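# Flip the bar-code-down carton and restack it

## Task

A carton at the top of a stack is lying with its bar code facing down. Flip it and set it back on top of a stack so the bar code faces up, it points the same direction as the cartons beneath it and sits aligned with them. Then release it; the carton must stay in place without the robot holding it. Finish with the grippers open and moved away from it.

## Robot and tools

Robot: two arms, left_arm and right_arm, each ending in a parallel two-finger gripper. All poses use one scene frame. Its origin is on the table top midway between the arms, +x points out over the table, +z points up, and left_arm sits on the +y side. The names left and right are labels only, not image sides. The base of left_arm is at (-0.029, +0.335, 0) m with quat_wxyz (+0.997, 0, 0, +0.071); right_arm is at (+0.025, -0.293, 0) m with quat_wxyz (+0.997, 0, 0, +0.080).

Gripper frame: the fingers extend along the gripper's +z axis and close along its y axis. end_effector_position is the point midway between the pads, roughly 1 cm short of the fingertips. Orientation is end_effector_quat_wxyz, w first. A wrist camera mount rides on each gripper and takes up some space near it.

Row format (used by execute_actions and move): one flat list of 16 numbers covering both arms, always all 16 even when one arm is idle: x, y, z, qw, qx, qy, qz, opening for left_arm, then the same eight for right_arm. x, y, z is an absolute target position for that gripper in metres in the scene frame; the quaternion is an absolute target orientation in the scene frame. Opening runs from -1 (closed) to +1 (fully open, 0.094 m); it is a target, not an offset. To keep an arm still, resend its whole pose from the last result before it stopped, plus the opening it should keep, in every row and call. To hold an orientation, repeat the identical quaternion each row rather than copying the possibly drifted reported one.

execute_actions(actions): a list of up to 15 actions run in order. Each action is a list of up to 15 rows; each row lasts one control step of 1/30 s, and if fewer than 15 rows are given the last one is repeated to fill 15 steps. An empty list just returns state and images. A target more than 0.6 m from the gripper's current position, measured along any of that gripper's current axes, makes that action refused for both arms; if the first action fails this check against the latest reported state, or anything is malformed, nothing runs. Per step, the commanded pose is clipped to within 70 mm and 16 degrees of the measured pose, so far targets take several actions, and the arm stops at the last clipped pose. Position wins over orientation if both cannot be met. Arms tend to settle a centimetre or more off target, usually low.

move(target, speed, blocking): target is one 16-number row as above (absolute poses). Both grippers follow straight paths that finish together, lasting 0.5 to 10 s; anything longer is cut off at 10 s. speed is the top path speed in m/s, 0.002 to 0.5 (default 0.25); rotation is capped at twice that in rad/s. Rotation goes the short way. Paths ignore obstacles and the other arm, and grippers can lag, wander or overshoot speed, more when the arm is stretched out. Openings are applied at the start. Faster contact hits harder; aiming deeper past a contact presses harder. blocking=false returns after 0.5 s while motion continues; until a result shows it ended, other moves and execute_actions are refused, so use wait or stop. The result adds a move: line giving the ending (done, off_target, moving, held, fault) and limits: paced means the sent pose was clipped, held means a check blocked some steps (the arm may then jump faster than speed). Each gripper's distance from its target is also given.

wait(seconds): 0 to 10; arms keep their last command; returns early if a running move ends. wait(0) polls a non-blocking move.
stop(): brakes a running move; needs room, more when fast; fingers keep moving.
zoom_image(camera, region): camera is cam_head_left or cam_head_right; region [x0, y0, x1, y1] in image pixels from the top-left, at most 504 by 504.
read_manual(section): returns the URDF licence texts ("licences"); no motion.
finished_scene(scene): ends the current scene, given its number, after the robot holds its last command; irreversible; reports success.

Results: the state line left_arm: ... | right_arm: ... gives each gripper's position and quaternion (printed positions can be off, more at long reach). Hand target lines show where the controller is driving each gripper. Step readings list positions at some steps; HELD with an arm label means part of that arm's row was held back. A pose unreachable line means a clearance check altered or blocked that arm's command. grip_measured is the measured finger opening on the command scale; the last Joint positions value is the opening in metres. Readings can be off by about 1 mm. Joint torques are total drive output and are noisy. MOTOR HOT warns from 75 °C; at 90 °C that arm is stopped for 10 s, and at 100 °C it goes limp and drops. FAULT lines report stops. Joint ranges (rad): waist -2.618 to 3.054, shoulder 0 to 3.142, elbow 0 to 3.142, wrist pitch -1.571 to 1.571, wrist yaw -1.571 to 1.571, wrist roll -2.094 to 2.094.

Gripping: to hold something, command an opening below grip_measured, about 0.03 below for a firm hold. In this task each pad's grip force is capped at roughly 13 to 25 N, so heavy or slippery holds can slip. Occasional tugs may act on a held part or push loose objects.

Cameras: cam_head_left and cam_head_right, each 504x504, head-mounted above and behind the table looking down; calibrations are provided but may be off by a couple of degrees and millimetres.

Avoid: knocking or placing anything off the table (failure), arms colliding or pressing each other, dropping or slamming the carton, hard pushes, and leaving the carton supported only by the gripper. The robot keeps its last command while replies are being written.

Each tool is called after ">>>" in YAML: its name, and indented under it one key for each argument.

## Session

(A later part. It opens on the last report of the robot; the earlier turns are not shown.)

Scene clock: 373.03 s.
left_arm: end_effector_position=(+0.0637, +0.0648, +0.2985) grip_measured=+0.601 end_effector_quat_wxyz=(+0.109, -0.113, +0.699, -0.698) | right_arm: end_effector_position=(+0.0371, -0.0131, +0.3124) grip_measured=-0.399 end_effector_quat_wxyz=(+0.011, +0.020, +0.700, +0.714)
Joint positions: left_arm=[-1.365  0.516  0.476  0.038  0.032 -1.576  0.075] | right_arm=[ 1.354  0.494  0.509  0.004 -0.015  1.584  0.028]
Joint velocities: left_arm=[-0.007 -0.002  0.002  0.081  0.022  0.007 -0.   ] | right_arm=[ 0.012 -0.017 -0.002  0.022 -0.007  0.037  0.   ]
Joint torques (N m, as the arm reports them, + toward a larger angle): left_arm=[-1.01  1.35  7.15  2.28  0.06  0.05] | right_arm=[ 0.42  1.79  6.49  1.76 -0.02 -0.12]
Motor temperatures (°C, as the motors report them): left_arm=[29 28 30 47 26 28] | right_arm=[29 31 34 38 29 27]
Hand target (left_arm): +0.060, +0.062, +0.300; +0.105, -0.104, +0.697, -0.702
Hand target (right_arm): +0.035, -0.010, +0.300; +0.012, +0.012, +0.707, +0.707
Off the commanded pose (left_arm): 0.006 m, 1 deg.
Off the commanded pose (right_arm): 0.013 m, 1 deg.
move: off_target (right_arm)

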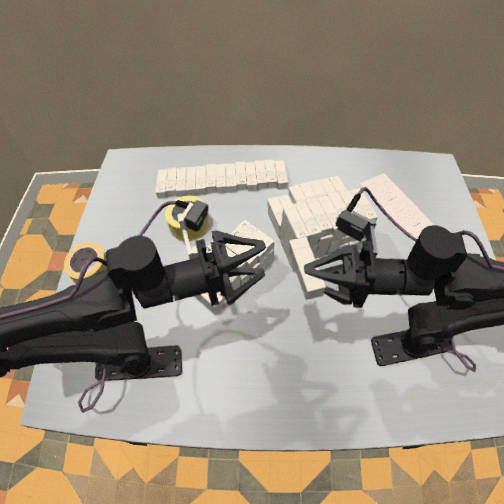

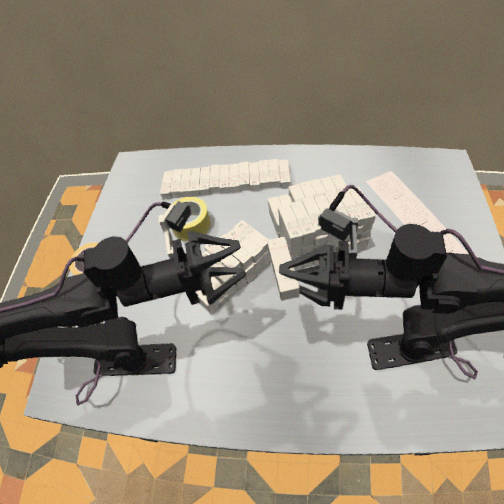

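>>> zoom_image:
  camera: "cam_head_left"
  region: [230, 215, 340, 325]

>>> zoom_image:
  camera: "cam_head_right"
  region: [205, 215, 315, 325]

Region (230, 215, 340, 325) of cam_head_left's 504x504 image, scaled by 4.582, with more detail than that image has.

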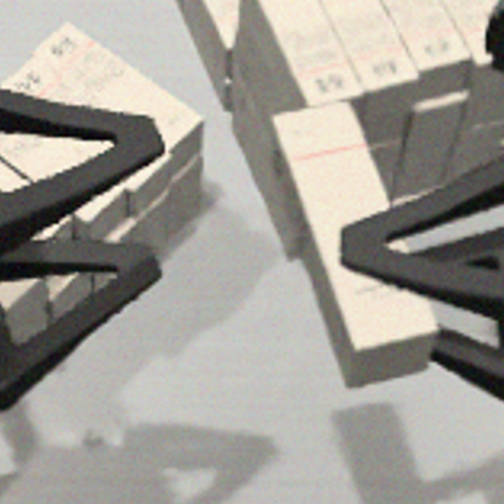

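Region (205, 215, 315, 325) of cam_head_right's 504x504 image, scaled by 4.582, with more detail than that image has.

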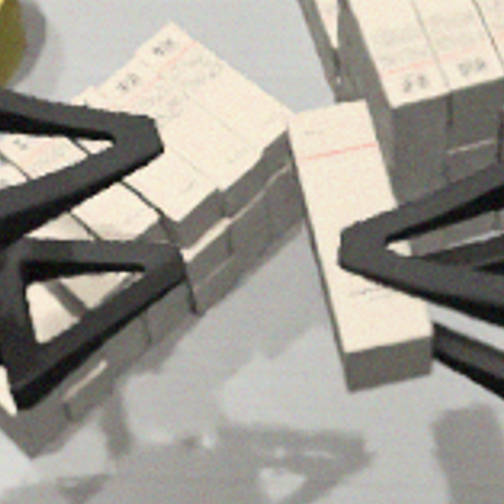

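>>> move:
  target: [0.071,-0.002,0.302,0.0923,-0.0923,0.7011,-0.7011,0.6,0.035,-0.01,0.30,0.0123,0.0123,0.707,0.707,-0.44]
  speed: 0.1

Scene clock: 423.73 s.
left_arm: end_effector_position=(+0.0793, +0.0052, +0.2819) grip_measured=+0.601 end_effector_quat_wxyz=(+0.100, -0.111, +0.717, -0.681) | right_arm: end_effector_position=(+0.0376, -0.0133, +0.3168) grip_measured=-0.399 end_effector_quat_wxyz=(+0.013, +0.019, +0.694, +0.720)
Joint positions: left_arm=[-1.381  0.863  0.527  0.283  0.032 -1.576  0.075] | right_arm=[ 1.354  0.494  0.509  0.022 -0.012  1.582  0.028]
Joint velocities: left_arm=[ 0.002  0.012 -0.012 -0.066 -0.007  0.037 -0.001] | right_arm=[-0.002 -0.002  0.002  0.037 -0.007 -0.051  0.   ]
Joint torques (N m, as the arm reports them, + toward a larger angle): left_arm=[-1.62 -0.36 10.7   2.41  0.21  0.05] | right_arm=[ 0.68  2.07  6.83  1.61 -0.07 -0.1 ]
Motor temperatures (°C, as the motors report them): left_arm=[29 28 31 48 26 28] | right_arm=[29 30 34 41 29 27]
Hand target (left_arm): +0.071, -0.000, +0.302; +0.092, -0.092, +0.701, -0.701
Hand target (right_arm): +0.035, -0.010, +0.300; +0.012, +0.012, +0.707, +0.707
Off the commanded pose (left_arm): 0.023 m, 4 deg.
Off the commanded pose (right_arm): 0.017 m, 2 deg.
move: off_target (left_arm, right_arm)

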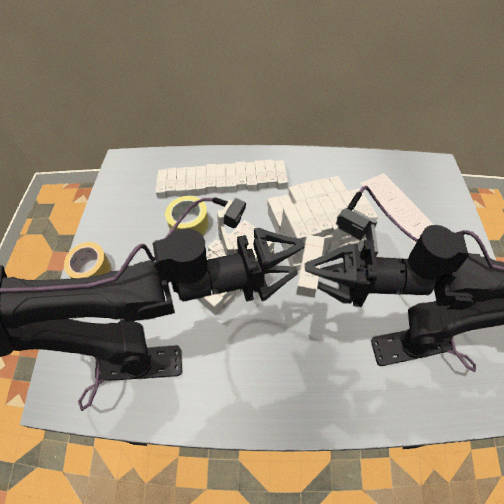

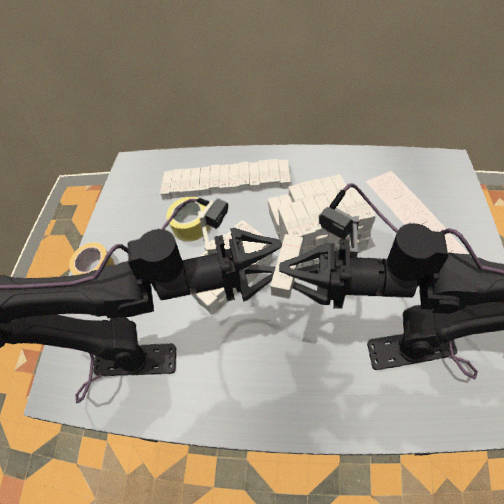

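>>> zoom_image:
  camera: "cam_head_left"
  region: [250, 215, 360, 325]

>>> zoom_image:
  camera: "cam_head_right"
  region: [225, 215, 335, 325]

Region (250, 215, 360, 325) of cam_head_left's 504x504 image, scaled by 4.582, with more detail than that image has.

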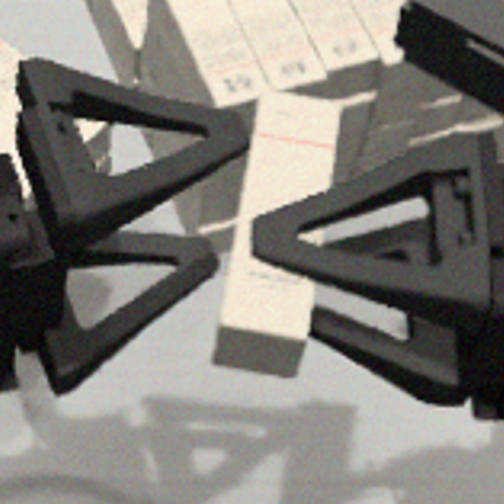

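Region (225, 215, 335, 325) of cam_head_right's 504x504 image, scaled by 4.582, with more detail than that image has.

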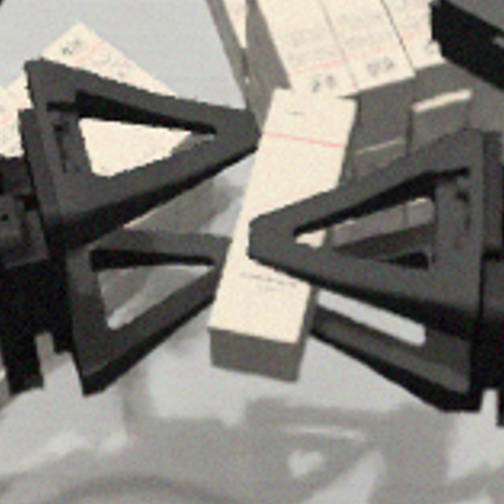

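>>> move:
  target: [-0.006,0.055,0.30,0.0308,-0.0308,0.7064,-0.7064,0.6,-0.038,-0.02,0.308,-0.08,-0.08,0.7026,0.7026,-0.44]
  speed: 0.15

>>> move:
  target: [-0.004,0.02,0.312,0.0308,-0.0308,0.7064,-0.7064,1.0,-0.038,-0.02,0.308,-0.08,-0.08,0.7026,0.7026,-0.44]
  speed: 0.1

Scene clock: 460.07 s.
left_arm: end_effector_position=(-0.0044, +0.0527, +0.3026) grip_measured=+0.601 end_effector_quat_wxyz=(+0.029, -0.033, +0.703, -0.710) | right_arm: end_effector_position=(-0.0351, -0.0192, +0.3091) grip_measured=-0.399 end_effector_quat_wxyz=(-0.081, -0.072, +0.701, +0.705)
Joint positions: left_arm=[-1.632  0.504  0.48   0.035 -0.007 -1.577  0.075] | right_arm=[ 1.612  0.494  0.509 -0.009 -0.016  1.582  0.028]
Joint velocities: left_arm=[ 0.012  0.017 -0.022  0.022  0.066 -0.022  0.001] | right_arm=[ 0.007 -0.022 -0.022 -0.037 -0.022 -0.007  0.001]
Joint torques (N m, as the arm reports them, + toward a larger angle): left_arm=[-1.11 -0.2   6.98  1.81 -0.08  0.06] | right_arm=[ 1.03  1.51  9.5   1.58  0.   -0.04]
Motor temperatures (°C, as the motors report them): left_arm=[29 28 33 50 26 28] | right_arm=[29 30 34 41 29 27]
Hand target (left_arm): -0.006, +0.055, +0.299; +0.031, -0.031, +0.706, -0.707
Hand target (right_arm): -0.038, -0.020, +0.308; -0.082, -0.078, +0.703, +0.702
Off the commanded pose (left_arm): 0.004 m, 1 deg.
Off the commanded pose (right_arm): 0.003 m, 1 deg.
move: done

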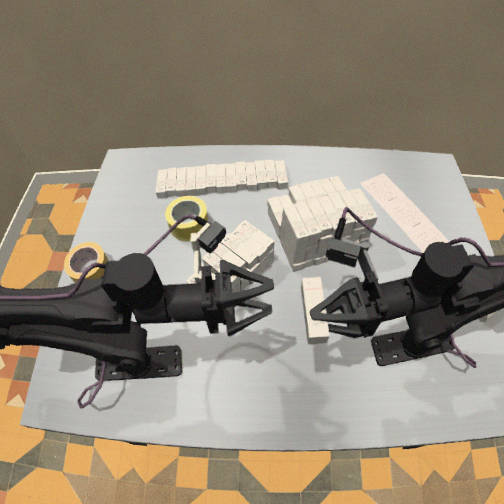

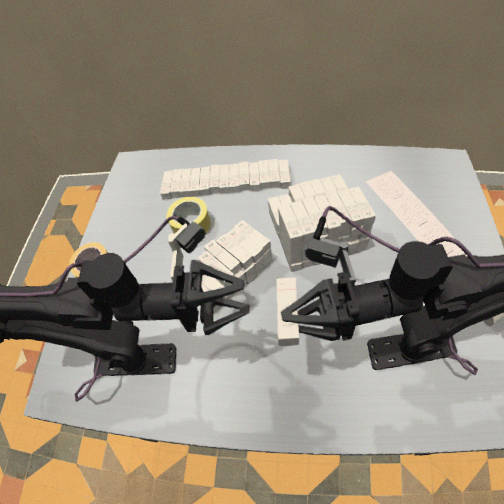

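Scene clock: 460.97 s.
left_arm: end_effector_position=(-0.0014, +0.0224, +0.2955) grip_measured=+1.000 end_effector_quat_wxyz=(+0.029, -0.035, +0.721, -0.692) | right_arm: end_effector_position=(-0.0351, -0.0192, +0.3091) grip_measured=-0.399 end_effector_quat_wxyz=(-0.081, -0.072, +0.701, +0.705)
Joint positions: left_arm=[-1.632  0.679  0.523  0.115 -0.01  -1.577  0.094] | right_arm=[ 1.612  0.494  0.509 -0.009 -0.016  1.583  0.028]
Joint velocities: left_arm=[-0.002 -0.002 -0.002  0.007 -0.037 -0.007  0.   ] | right_arm=[ 0.002 -0.002  0.002 -0.022  0.007 -0.037 -0.001]
Joint torques (N m, as the arm reports them, + toward a larger angle): left_arm=[-1.33  0.58 10.27  2.3  -0.16  0.04] | right_arm=[ 0.78  1.53  9.29  1.6   0.   -0.12]
Motor temperatures (°C, as the motors report them): left_arm=[29 28 33 50 26 28] | right_arm=[29 30 34 41 29 27]
Hand target (left_arm): -0.004, +0.021, +0.312; +0.030, -0.031, +0.706, -0.706
Hand target (right_arm): -0.038, -0.020, +0.308; -0.080, -0.080, +0.703, +0.703
Off the commanded pose (left_arm): 0.017 m, 2 deg.
Off the commanded pose (right_arm): 0.003 m, 1 deg.
move: off_target (left_arm)

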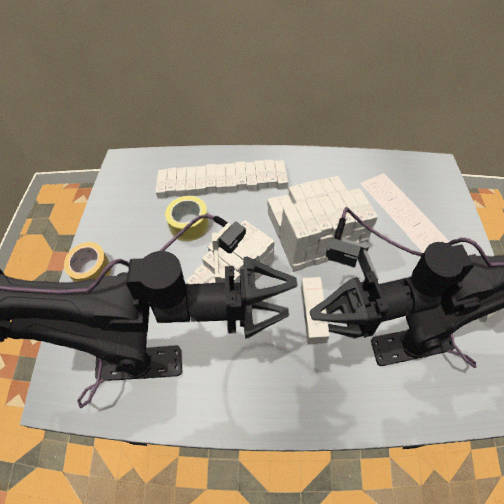

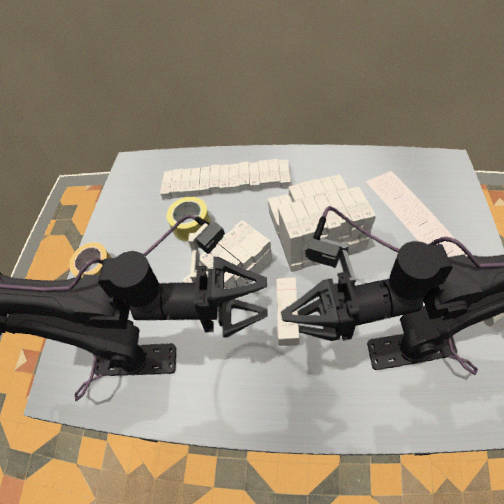

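>>> zoom_image:
  camera: "cam_head_left"
  region: [260, 255, 360, 355]

>>> zoom_image:
  camera: "cam_head_right"
  region: [235, 255, 335, 355]

Region (260, 255, 360, 355) of cam_head_left's 504x504 image, scaled by 5.040, with more detail than that image has.

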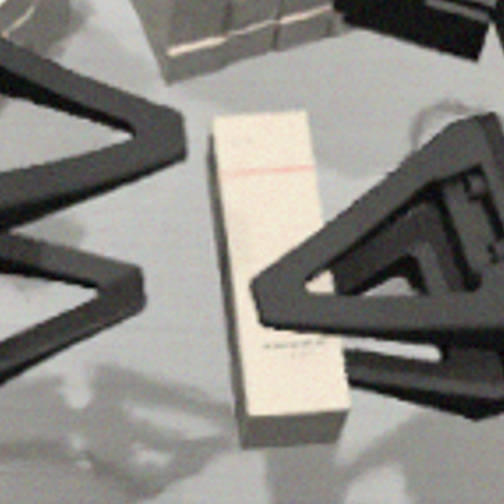

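Region (235, 255, 335, 355) of cam_head_right's 504x504 image, scaled by 5.040, with more detail than that image has.

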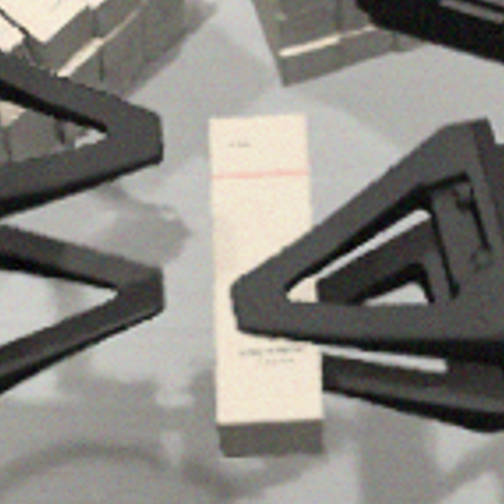

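>>> move:
  target: [-0.001,-0.015,0.319,0.0314,-0.0302,0.693,-0.72,1.0,-0.038,-0.02,0.308,-0.08,-0.08,0.7026,0.7026,-0.44]
  speed: 0.08

Scene clock: 492.97 s.
left_arm: end_effector_position=(+0.0014, -0.0122, +0.3028) grip_measured=+1.000 end_effector_quat_wxyz=(+0.030, -0.034, +0.707, -0.705) | right_arm: end_effector_position=(-0.0351, -0.0192, +0.3091) grip_measured=-0.399 end_effector_quat_wxyz=(-0.081, -0.072, +0.701, +0.705)
Joint positions: left_arm=[-1.632  0.865  0.561  0.301 -0.01  -1.577  0.094] | right_arm=[ 1.612  0.494  0.509 -0.009 -0.016  1.584  0.028]
Joint velocities: left_arm=[-0.007  0.017 -0.007  0.007 -0.066  0.066  0.   ] | right_arm=[-0.007 -0.007 -0.012  0.007 -0.051 -0.051 -0.001]
Joint torques (N m, as the arm reports them, + toward a larger angle): left_arm=[-1.06 -0.41 10.34  2.24 -0.16  0.07] | right_arm=[ 0.75  1.37  9.51  1.58  0.05 -0.08]
Motor temperatures (°C, as the motors report them): left_arm=[29 28 33 50 26 28] | right_arm=[29 30 35 42 29 27]
Hand target (left_arm): -0.001, -0.014, +0.319; +0.032, -0.030, +0.693, -0.720
Hand target (right_arm): -0.038, -0.020, +0.308; -0.080, -0.080, +0.703, +0.703
Off the commanded pose (left_arm): 0.017 m, 2 deg.
Off the commanded pose (right_arm): 0.003 m, 1 deg.
move: off_target (left_arm)

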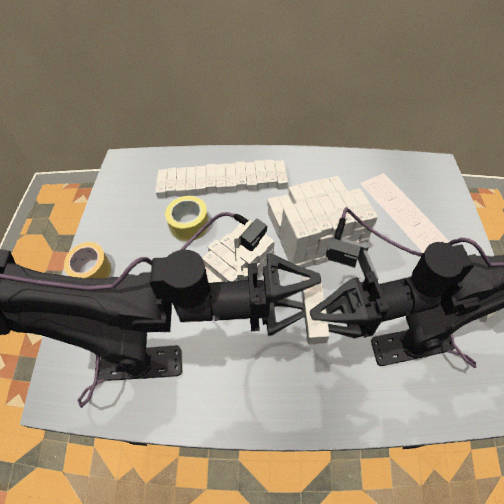

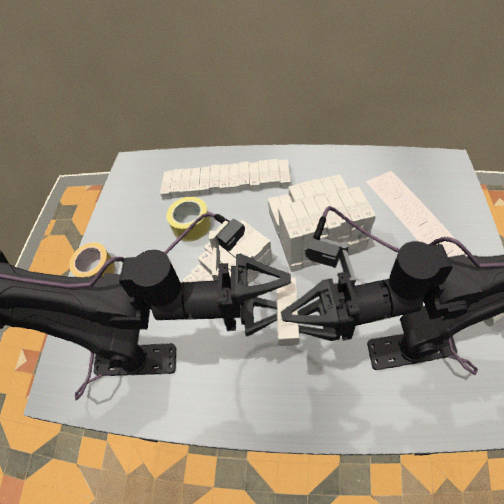

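Left fingers straddle the carton; closing them most of the way to check alignment.

>>> execute_actions:
  actions:
    - [[-0.001,-0.015,0.319,0.0314,-0.0302,0.693,-0.72,0.8,-0.038,-0.02,0.308,-0.08,-0.08,0.7026,0.7026,-0.44],[-0.001,-0.015,0.319,0.0314,-0.0302,0.693,-0.72,0.6,-0.038,-0.02,0.308,-0.08,-0.08,0.7026,0.7026,-0.44],[-0.001,-0.015,0.319,0.0314,-0.0302,0.693,-0.72,0.45,-0.038,-0.02,0.308,-0.08,-0.08,0.7026,0.7026,-0.44],[-0.001,-0.015,0.319,0.0314,-0.0302,0.693,-0.72,0.3,-0.038,-0.02,0.308,-0.08,-0.08,0.7026,0.7026,-0.44],[-0.001,-0.015,0.319,0.0314,-0.0302,0.693,-0.72,0.2,-0.038,-0.02,0.308,-0.08,-0.08,0.7026,0.7026,-0.44],[-0.001,-0.015,0.319,0.0314,-0.0302,0.693,-0.72,0.1,-0.038,-0.02,0.308,-0.08,-0.08,0.7026,0.7026,-0.44],[-0.001,-0.015,0.319,0.0314,-0.0302,0.693,-0.72,0.03,-0.038,-0.02,0.308,-0.08,-0.08,0.7026,0.7026,-0.44],[-0.001,-0.015,0.319,0.0314,-0.0302,0.693,-0.72,-0.03,-0.038,-0.02,0.308,-0.08,-0.08,0.7026,0.7026,-0.44],[-0.001,-0.015,0.319,0.0314,-0.0302,0.693,-0.72,-0.08,-0.038,-0.02,0.308,-0.08,-0.08,0.7026,0.7026,-0.44],[-0.001,-0.015,0.319,0.0314,-0.0302,0.693,-0.72,-0.12,-0.038,-0.02,0.308,-0.08,-0.08,0.7026,0.7026,-0.44],[-0.001,-0.015,0.319,0.0314,-0.0302,0.693,-0.72,-0.15,-0.038,-0.02,0.308,-0.08,-0.08,0.7026,0.7026,-0.44]]

>>> zoom_image:
  camera: "cam_head_left"
  region: [260, 255, 360, 355]

>>> zoom_image:
  camera: "cam_head_right"
  region: [235, 255, 335, 355]

Scene clock: 507.83 s.
left_arm: end_effector_position=(+0.0014, -0.0123, +0.3032) grip_measured=-0.149 end_effector_quat_wxyz=(+0.030, -0.034, +0.707, -0.706) | right_arm: end_effector_position=(-0.0351, -0.0192, +0.3091) grip_measured=-0.399 end_effector_quat_wxyz=(-0.081, -0.072, +0.701, +0.705)
Joint positions: left_arm=[-1.632  0.865  0.561  0.303 -0.01  -1.577  0.04 ] | right_arm=[ 1.612  0.494  0.509 -0.009 -0.016  1.584  0.028]
Joint velocities: left_arm=[-0.002 -0.007 -0.002 -0.022  0.007  0.051 -0.001] | right_arm=[-0.022 -0.002 -0.012 -0.066 -0.007 -0.007  0.   ]
Joint torques (N m, as the arm reports them, + toward a larger angle): left_arm=[-1.06 -0.55 10.11  2.25 -0.14  0.07] | right_arm=[ 0.69  1.56  9.5   1.6   0.02 -0.1 ]
Motor temperatures (°C, as the motors report them): left_arm=[29 28 33 50 26 28] | right_arm=[29 30 36 42 29 27]
Hand target (left_arm): -0.001, -0.014, +0.319; +0.032, -0.030, +0.693, -0.720
Hand target (right_arm): -0.038, -0.020, +0.308; -0.080, -0.080, +0.703, +0.703
Off the commanded pose (left_arm): 0.016 m, 2 deg.
Off the commanded pose (right_arm): 0.003 m, 1 deg.
Step readings (end_effector_position):
0: left_arm (+0.0014, -0.0123, +0.3031) | right_arm (-0.0351, -0.0192, +0.3091)
1: left_arm (+0.0014, -0.0123, +0.3031) | right_arm (-0.0351, -0.0192, +0.3091)
2: left_arm (+0.0014, -0.0123, +0.3031) | right_arm (-0.0351, -0.0192, +0.3091)
4: left_arm (+0.0014, -0.0123, +0.3031) | right_arm (-0.0351, -0.0192, +0.3091)
8: left_arm (+0.0014, -0.0123, +0.3032) | right_arm (-0.0351, -0.0192, +0.3091)
15: end_effector_position above

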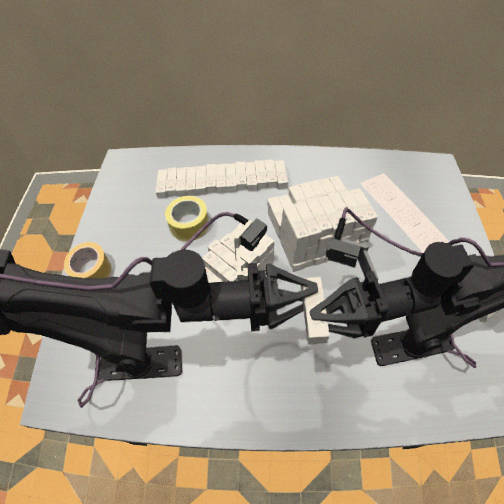

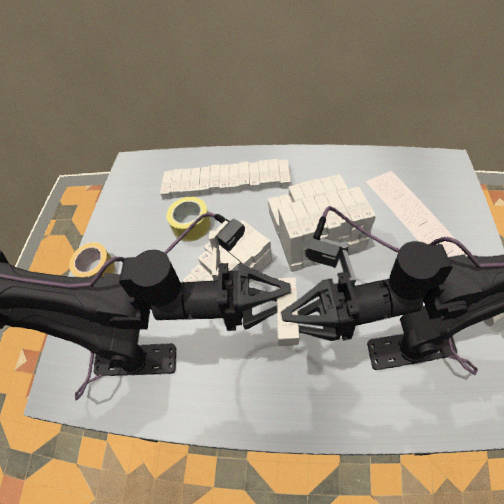

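Region (260, 255, 360, 355) of cam_head_left's 504x504 image, scaled by 5.040, with more detail than that image has.

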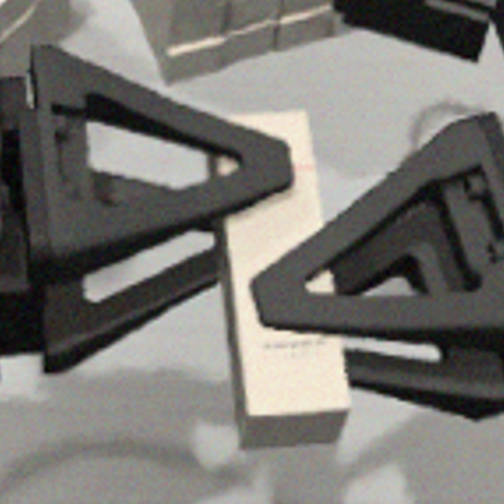

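Region (235, 255, 335, 355) of cam_head_right's 504x504 image, scaled by 5.040, with more detail than that image has.

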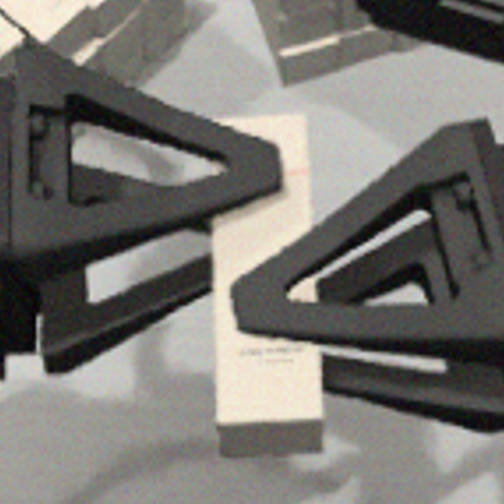

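>>> execute_actions:
  actions:
    - [[-0.001,-0.015,0.319,0.0314,-0.0302,0.693,-0.72,-0.18,-0.038,-0.02,0.308,-0.08,-0.08,0.7026,0.7026,-0.44],[-0.001,-0.015,0.319,0.0314,-0.0302,0.693,-0.72,-0.21,-0.038,-0.02,0.308,-0.08,-0.08,0.7026,0.7026,-0.44],[-0.001,-0.015,0.319,0.0314,-0.0302,0.693,-0.72,-0.24,-0.038,-0.02,0.308,-0.08,-0.08,0.7026,0.7026,-0.44],[-0.001,-0.015,0.319,0.0314,-0.0302,0.693,-0.72,-0.27,-0.038,-0.02,0.308,-0.08,-0.08,0.7026,0.7026,-0.44],[-0.001,-0.015,0.319,0.0314,-0.0302,0.693,-0.72,-0.30,-0.038,-0.02,0.308,-0.08,-0.08,0.7026,0.7026,-0.44],[-0.001,-0.015,0.319,0.0314,-0.0302,0.693,-0.72,-0.32,-0.038,-0.02,0.308,-0.08,-0.08,0.7026,0.7026,-0.44],[-0.001,-0.015,0.319,0.0314,-0.0302,0.693,-0.72,-0.34,-0.038,-0.02,0.308,-0.08,-0.08,0.7026,0.7026,-0.44],[-0.001,-0.015,0.319,0.0314,-0.0302,0.693,-0.72,-0.36,-0.038,-0.02,0.308,-0.08,-0.08,0.7026,0.7026,-0.44],[-0.001,-0.015,0.319,0.0314,-0.0302,0.693,-0.72,-0.38,-0.038,-0.02,0.308,-0.08,-0.08,0.7026,0.7026,-0.44],[-0.001,-0.015,0.319,0.0314,-0.0302,0.693,-0.72,-0.40,-0.038,-0.02,0.308,-0.08,-0.08,0.7026,0.7026,-0.44],[-0.001,-0.015,0.319,0.0314,-0.0302,0.693,-0.72,-0.42,-0.038,-0.02,0.308,-0.08,-0.08,0.7026,0.7026,-0.44],[-0.001,-0.015,0.319,0.0314,-0.0302,0.693,-0.72,-0.44,-0.038,-0.02,0.308,-0.08,-0.08,0.7026,0.7026,-0.44],[-0.001,-0.015,0.319,0.0314,-0.0302,0.693,-0.72,-0.47,-0.038,-0.02,0.308,-0.08,-0.08,0.7026,0.7026,-0.44]]

Scene clock: 527.17 s.
left_arm: end_effector_position=(+0.0014, -0.0123, +0.3033) grip_measured=-0.391 end_effector_quat_wxyz=(+0.030, -0.034, +0.707, -0.706) | right_arm: end_effector_position=(-0.0351, -0.0192, +0.3096) grip_measured=-0.399 end_effector_quat_wxyz=(-0.081, -0.072, +0.700, +0.705)
Joint positions: left_arm=[-1.632  0.865  0.561  0.303 -0.01  -1.577  0.029] | right_arm=[ 1.612  0.494  0.509 -0.007 -0.016  1.583  0.028]
Joint velocities: left_arm=[-0.007  0.032 -0.002  0.007  0.022  0.051  0.   ] | right_arm=[-0.002  0.007 -0.002  0.007  0.037  0.022  0.001]
Joint torques (N m, as the arm reports them, + toward a larger angle): left_arm=[-1.07 -0.6  10.28  2.29 -0.12  0.05] | right_arm=[ 0.9   1.35  9.47  1.52  0.03 -0.12]
Motor temperatures (°C, as the motors report them): left_arm=[29 28 34 50 26 28] | right_arm=[29 30 36 42 29 27]
Hand target (left_arm): -0.001, -0.014, +0.319; +0.031, -0.030, +0.693, -0.720
Hand target (right_arm): -0.038, -0.020, +0.308; -0.080, -0.080, +0.703, +0.703
Off the commanded pose (left_arm): 0.016 m, 2 deg.
Off the commanded pose (right_arm): 0.003 m, 1 deg.
Step readings (end_effector_position):
0: left_arm (+0.0014, -0.0123, +0.3032) | right_arm (-0.0351, -0.0192, +0.3091)
1: left_arm (+0.0014, -0.0123, +0.3032) | right_arm (-0.0351, -0.0192, +0.3091)
2: left_arm (+0.0014, -0.0123, +0.3032) | right_arm (-0.0351, -0.0192, +0.3091)
4: left_arm (+0.0014, -0.0123, +0.3033) | right_arm (-0.0351, -0.0192, +0.3091)
8: left_arm (+0.0014, -0.0123, +0.3033) | right_arm (-0.0351, -0.0192, +0.3091)
15: end_effector_position above

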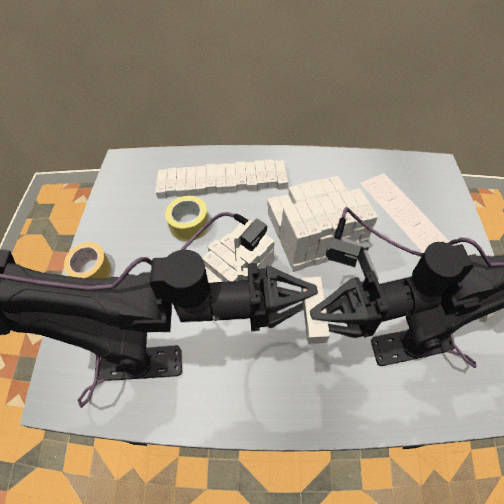

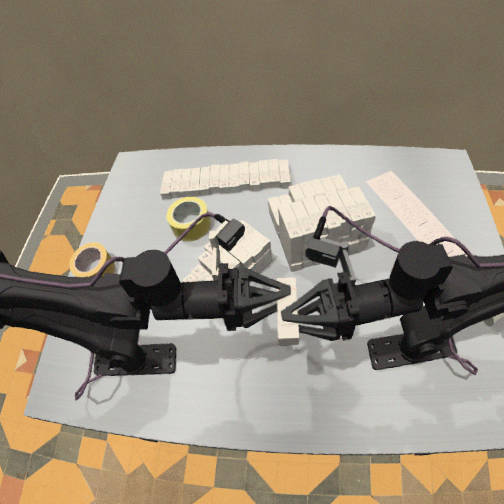

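>>> execute_actions:
  actions:
    - [[-0.001,-0.015,0.319,0.0314,-0.0302,0.693,-0.72,-0.47,-0.038,-0.02,0.308,-0.08,-0.08,0.7026,0.7026,-0.36],[-0.001,-0.015,0.319,0.0314,-0.0302,0.693,-0.72,-0.47,-0.038,-0.02,0.308,-0.08,-0.08,0.7026,0.7026,-0.25],[-0.001,-0.015,0.319,0.0314,-0.0302,0.693,-0.72,-0.47,-0.038,-0.02,0.308,-0.08,-0.08,0.7026,0.7026,0.0],[-0.001,-0.015,0.319,0.0314,-0.0302,0.693,-0.72,-0.47,-0.038,-0.02,0.308,-0.08,-0.08,0.7026,0.7026,0.4],[-0.001,-0.015,0.319,0.0314,-0.0302,0.693,-0.72,-0.47,-0.038,-0.02,0.308,-0.08,-0.08,0.7026,0.7026,1.0]]

>>> move:
  target: [-0.003,0.035,0.305,0.0308,-0.0308,0.7064,-0.7064,-0.47,-0.038,-0.02,0.308,-0.08,-0.08,0.7026,0.7026,1.0]
  speed: 0.12

>>> zoom_image:
  camera: "cam_head_left"
  region: [220, 255, 320, 355]

Scene clock: 538.40 s.
left_arm: end_effector_position=(+0.0014, -0.0123, +0.3033) grip_measured=-0.395 end_effector_quat_wxyz=(+0.030, -0.034, +0.707, -0.706) | right_arm: end_effector_position=(-0.0351, -0.0192, +0.3096) grip_measured=+1.000 end_effector_quat_wxyz=(-0.081, -0.072, +0.700, +0.705)
Joint positions: left_arm=[-1.632  0.865  0.561  0.303 -0.01  -1.577  0.028] | right_arm=[ 1.612  0.494  0.509 -0.007 -0.016  1.583  0.094]
Joint velocities: left_arm=[ 0.002 -0.007 -0.017 -0.051 -0.022 -0.051 -0.002] | right_arm=[-0.012 -0.012 -0.007  0.037 -0.095 -0.022  0.   ]
Joint torques (N m, as the arm reports them, + toward a larger angle): left_arm=[-1.03 -0.54 10.09  2.27 -0.12  0.06] | right_arm=[ 0.97  1.43  9.3   1.62  0.06 -0.12]
Motor temperatures (°C, as the motors report them): left_arm=[29 28 34 51 26 28] | right_arm=[29 30 36 43 29 27]
Hand target (left_arm): -0.001, -0.014, +0.319; +0.032, -0.030, +0.693, -0.720
Hand target (right_arm): -0.038, -0.020, +0.308; -0.080, -0.080, +0.703, +0.703
Off the commanded pose (left_arm): 0.016 m, 2 deg.
Off the commanded pose (right_arm): 0.003 m, 1 deg.
Step readings (end_effector_position):
0: left_arm (+0.0014, -0.0123, +0.3033) | right_arm (-0.0351, -0.0192, +0.3096)
1: left_arm (+0.0014, -0.0123, +0.3033) | right_arm (-0.0351, -0.0192, +0.3096)
2: left_arm (+0.0014, -0.0123, +0.3033) | right_arm (-0.0351, -0.0192, +0.3096)
4: left_arm (+0.0014, -0.0123, +0.3033) | right_arm (-0.0351, -0.0192, +0.3096)
8: left_arm (+0.0014, -0.0123, +0.3033) | right_arm (-0.0351, -0.0192, +0.3096)
15: end_effector_position above

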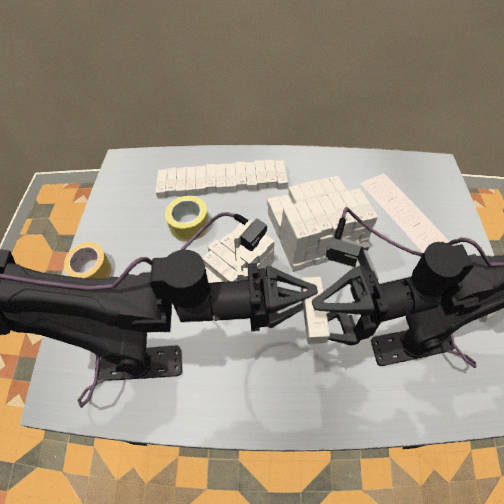

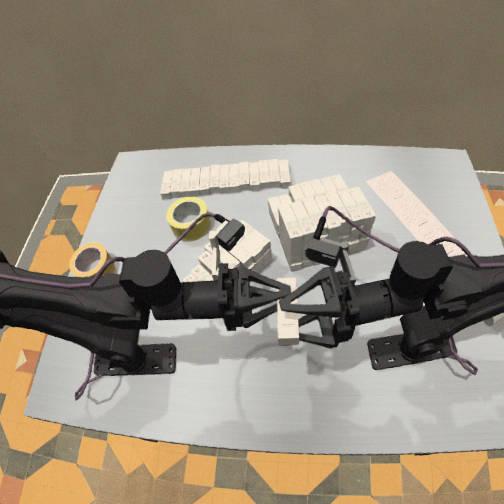

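Scene clock: 539.47 s.
left_arm: end_effector_position=(-0.0021, +0.0320, +0.3046) grip_measured=-0.395 end_effector_quat_wxyz=(+0.030, -0.034, +0.707, -0.705) | right_arm: end_effector_position=(-0.0351, -0.0192, +0.3096) grip_measured=+1.000 end_effector_quat_wxyz=(-0.081, -0.072, +0.700, +0.705)
Joint positions: left_arm=[-1.632  0.625  0.513  0.109 -0.01  -1.577  0.028] | right_arm=[ 1.612  0.494  0.509 -0.007 -0.016  1.583  0.094]
Joint velocities: left_arm=[-0.007 -0.002  0.002 -0.081  0.007  0.007 -0.001] | right_arm=[-0.022 -0.002  0.002 -0.007  0.007 -0.022  0.   ]
Joint torques (N m, as the arm reports them, + toward a larger angle): left_arm=[-0.04 -0.87  7.21  1.95 -0.01  0.06] | right_arm=[ 0.89  1.42  9.36  1.53  0.02 -0.08]
Motor temperatures (°C, as the motors report them): left_arm=[29 28 34 50 26 28] | right_arm=[29 30 36 43 29 27]
Hand target (left_arm): -0.003, +0.035, +0.305; +0.031, -0.031, +0.706, -0.706
Hand target (right_arm): -0.038, -0.020, +0.308; -0.080, -0.080, +0.703, +0.703
Off the commanded pose (left_arm): 0.003 m, 0 deg.
Off the commanded pose (right_arm): 0.003 m, 1 deg.
move: done

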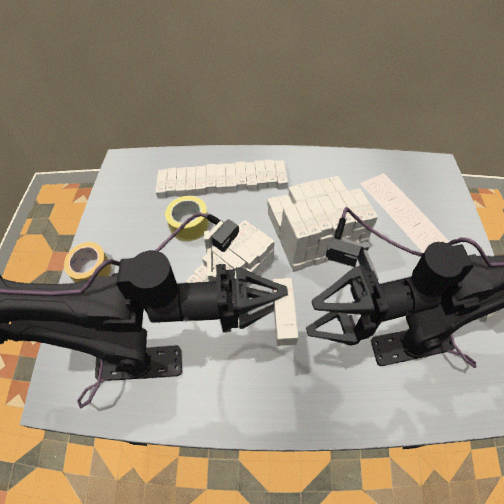

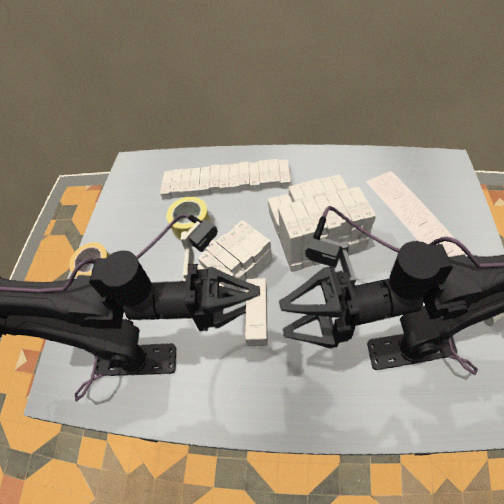

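Region (220, 255, 320, 355) of cam_head_left's 504x504 image, scaled by 5.040, with more detail than that image has.

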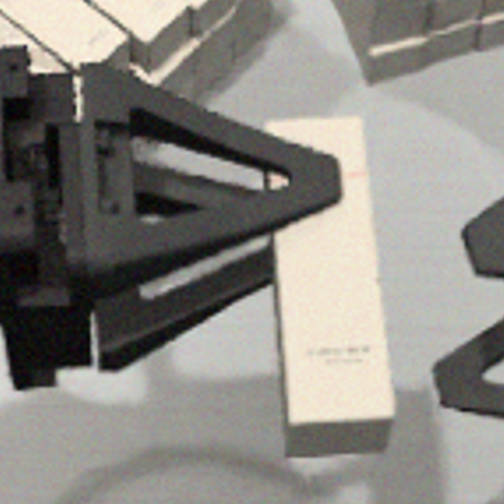

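>>> move:
  target: [0.208,0.174,0.15,0, -0.4147,0.91,0,-0.47,-0.032,-0.045,0.30,-0.08,-0.08,0.7026,0.7026,1.0]
  speed: 0.3

>>> zoom_image:
  camera: "cam_head_left"
  region: [180, 215, 280, 315]

>>> zoom_image:
  camera: "cam_head_right"
  region: [175, 215, 275, 315]

Scene clock: 566.60 s.
left_arm: end_effector_position=(+0.2040, +0.1679, +0.1412) grip_measured=-0.394 end_effector_quat_wxyz=(-0.018, -0.408, +0.913, -0.000) | right_arm: end_effector_position=(-0.0310, -0.0420, +0.3128) grip_measured=+1.000 end_effector_quat_wxyz=(-0.083, -0.073, +0.696, +0.710)
Joint positions: left_arm=[-0.749  1.646  1.436 -1.379  0.031 -1.448  0.028] | right_arm=[ 1.612  0.372  0.509 -0.117 -0.019  1.583  0.094]
Joint velocities: left_arm=[ 0.007 -0.002 -0.007  0.022 -0.007 -0.007  0.   ] | right_arm=[ 0.007 -0.002  0.002  0.051 -0.022 -0.007  0.   ]
Joint torques (N m, as the arm reports them, + toward a larger angle): left_arm=[ 0.96 -5.91  9.08  0.11 -0.22 -0.06] | right_arm=[-0.06 -0.1   6.16  1.49 -0.04 -0.11]
Motor temperatures (°C, as the motors report them): left_arm=[29 28 33 49 26 28] | right_arm=[29 29 36 43 29 27]
Hand target (left_arm): +0.208, +0.172, +0.150; -0.008, -0.415, +0.910, -0.002
Hand target (right_arm): -0.032, -0.045, +0.300; -0.080, -0.080, +0.703, +0.702
Off the commanded pose (left_arm): 0.011 m, 2 deg.
Off the commanded pose (right_arm): 0.013 m, 1 deg.
move: off_target (left_arm, right_arm)

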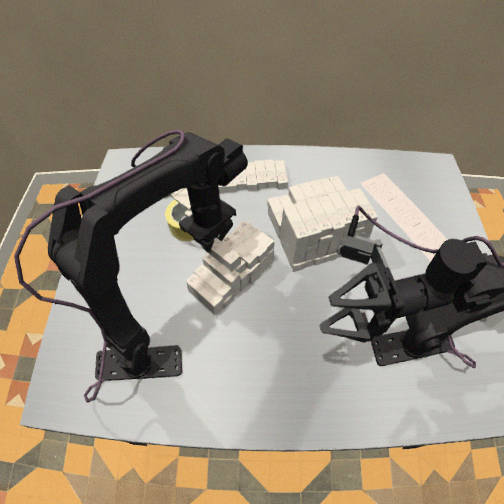

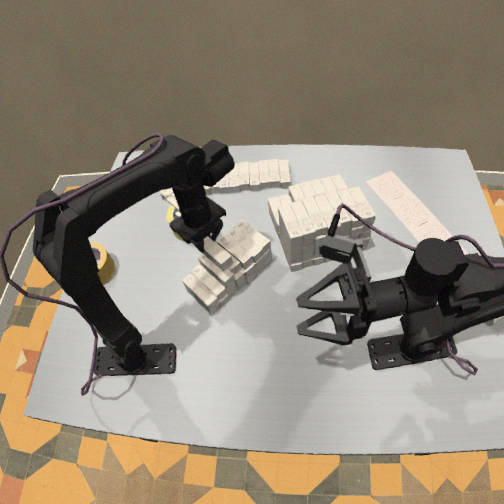

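Region (180, 215, 280, 315) of cam_head_left's 504x504 image, scaled by 5.040, with more detail than that image has.

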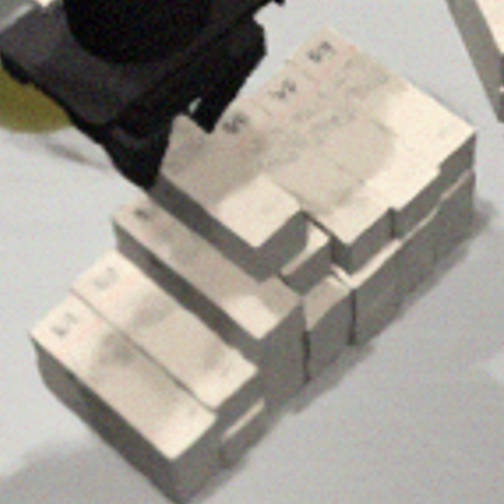

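Region (175, 215, 275, 315) of cam_head_right's 504x504 image, scaled by 5.040, with more detail than that image has.

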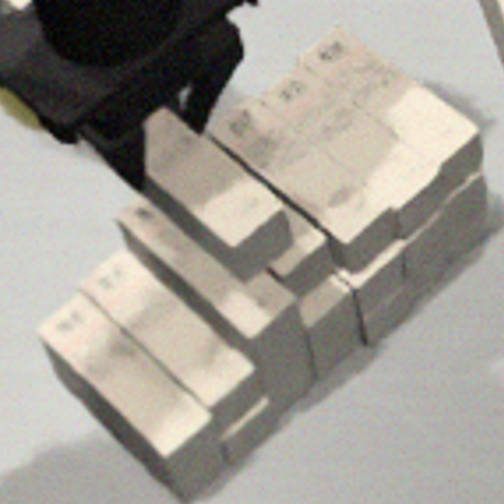

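>>> move:
  target: [0.199,0.173,0.113,0, -0.4147,0.91,0,-0.47,-0.032,-0.045,0.30,-0.08,-0.08,0.7026,0.7026,1.0]
  speed: 0.08

>>> zoom_image:
  camera: "cam_head_left"
  region: [190, 230, 260, 300]

>>> zoom_image:
  camera: "cam_head_right"
  region: [185, 230, 255, 300]

Scene clock: 579.50 s.
left_arm: end_effector_position=(+0.1972, +0.1750, +0.1087) grip_measured=-0.394 end_effector_quat_wxyz=(-0.016, -0.417, +0.909, +0.012) | right_arm: end_effector_position=(-0.0310, -0.0420, +0.3128) grip_measured=+1.000 end_effector_quat_wxyz=(-0.083, -0.073, +0.696, +0.710)
Joint positions: left_arm=[-0.752  1.631  1.291 -1.267  0.015 -1.471  0.028] | right_arm=[ 1.612  0.372  0.509 -0.117 -0.019  1.583  0.094]
Joint velocities: left_arm=[-0.012 -0.007 -0.017  0.022 -0.022  0.051  0.   ] | right_arm=[-0.017  0.007  0.002 -0.022 -0.095  0.022  0.   ]
Joint torques (N m, as the arm reports them, + toward a larger angle): left_arm=[-1.   -6.83  5.36  0.46 -0.21 -0.08] | right_arm=[ 0.49  0.08  6.14  1.57 -0.05 -0.05]
Motor temperatures (°C, as the motors report them): left_arm=[29 29 33 46 26 28] | right_arm=[29 29 35 43 29 27]
Hand target (left_arm): +0.199, +0.173, +0.113; -0.000, -0.415, +0.910, +0.000
Hand target (right_arm): -0.032, -0.044, +0.300; -0.080, -0.080, +0.703, +0.703
Off the commanded pose (left_arm): 0.005 m, 2 deg.
Off the commanded pose (right_arm): 0.013 m, 1 deg.
move: off_target (right_arm)

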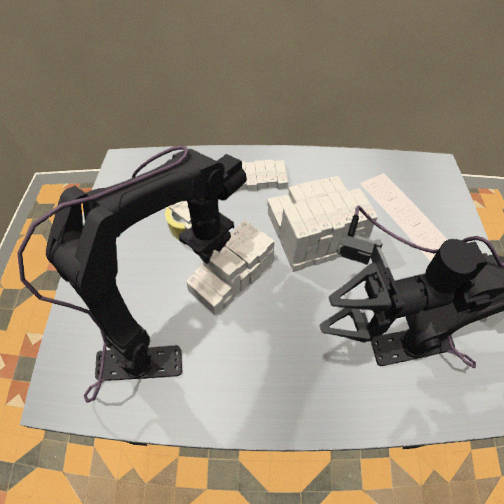

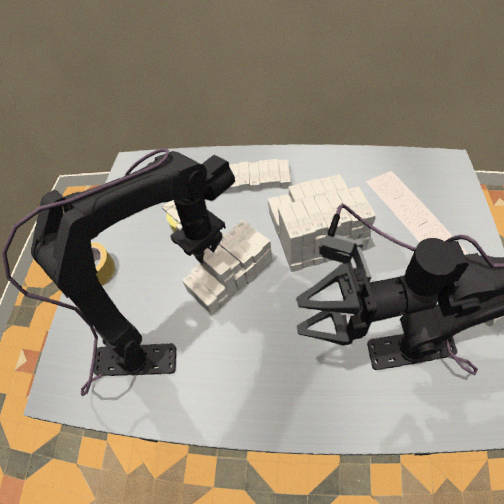

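Region (190, 230, 260, 300) of cam_head_left's 504x504 image, scaled by 7.200, with more detail than that image has.

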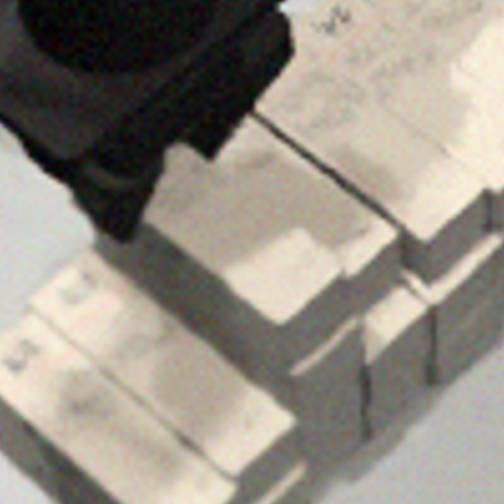

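Region (185, 230, 255, 300) of cam_head_right's 504x504 image, scaled by 7.200, with more detail than that image has.

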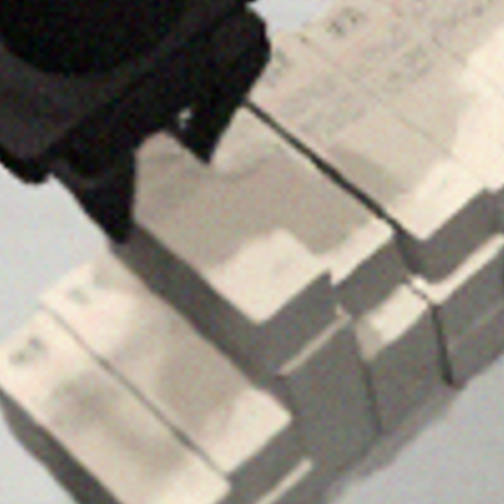

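>>> move:
  target: [0.199,0.169,0.113,0, -0.4147,0.91,0,-0.47,-0.032,-0.045,0.30,-0.08,-0.08,0.7026,0.7026,1.0]
  speed: 0.03

>>> zoom_image:
  camera: "cam_head_left"
  region: [190, 230, 260, 300]

>>> zoom_image:
  camera: "cam_head_right"
  region: [185, 230, 255, 300]

Scene clock: 590.23 s.
left_arm: end_effector_position=(+0.1956, +0.1720, +0.1087) grip_measured=-0.394 end_effector_quat_wxyz=(-0.015, -0.417, +0.909, +0.011) | right_arm: end_effector_position=(-0.0310, -0.0420, +0.3128) grip_measured=+1.000 end_effector_quat_wxyz=(-0.083, -0.073, +0.696, +0.710)
Joint positions: left_arm=[-0.764  1.631  1.291 -1.265  0.015 -1.482  0.028] | right_arm=[ 1.612  0.372  0.509 -0.117 -0.019  1.583  0.094]
Joint velocities: left_arm=[ 0.017  0.007 -0.012 -0.037 -0.037 -0.037  0.   ] | right_arm=[-0.002 -0.012 -0.017 -0.007 -0.037 -0.037  0.   ]
Joint torques (N m, as the arm reports them, + toward a larger angle): left_arm=[-1.   -6.35  6.09  0.45 -0.19 -0.08] | right_arm=[ 0.13  0.14  6.16  1.55  0.01 -0.1 ]
Motor temperatures (°C, as the motors report them): left_arm=[29 30 32 44 26 28] | right_arm=[29 29 35 43 29 27]
Hand target (left_arm): +0.199, +0.169, +0.113; -0.000, -0.414, +0.910, +0.000
Hand target (right_arm): -0.032, -0.044, +0.300; -0.080, -0.080, +0.703, +0.703
Off the commanded pose (left_arm): 0.006 m, 2 deg.
Off the commanded pose (right_arm): 0.013 m, 1 deg.
move: off_target (right_arm)

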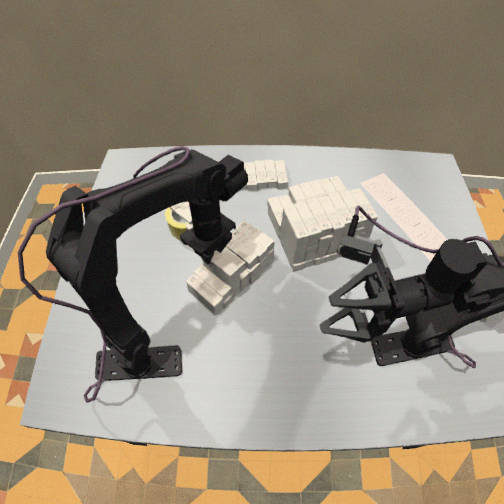

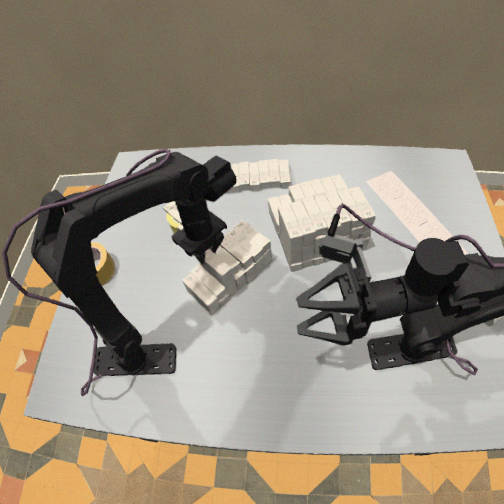

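Region (190, 230, 260, 300) of cam_head_left's 504x504 image, scaled by 7.200, with more detail than that image has.

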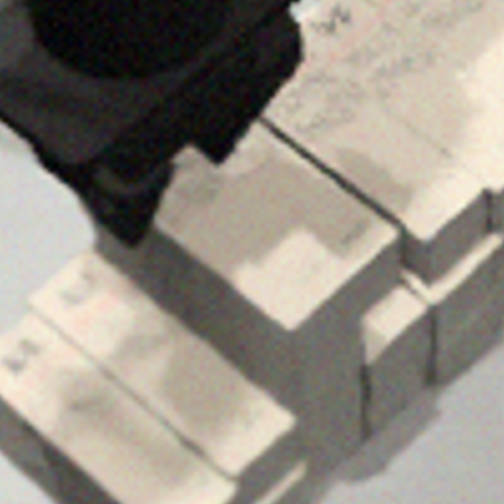

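Region (185, 230, 255, 300) of cam_head_right's 504x504 image, scaled by 7.200, with more detail than that image has.

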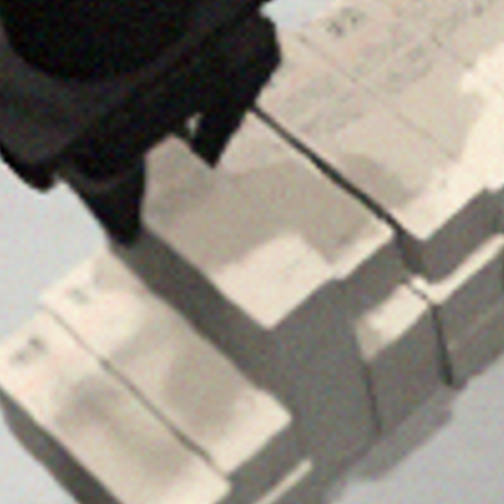

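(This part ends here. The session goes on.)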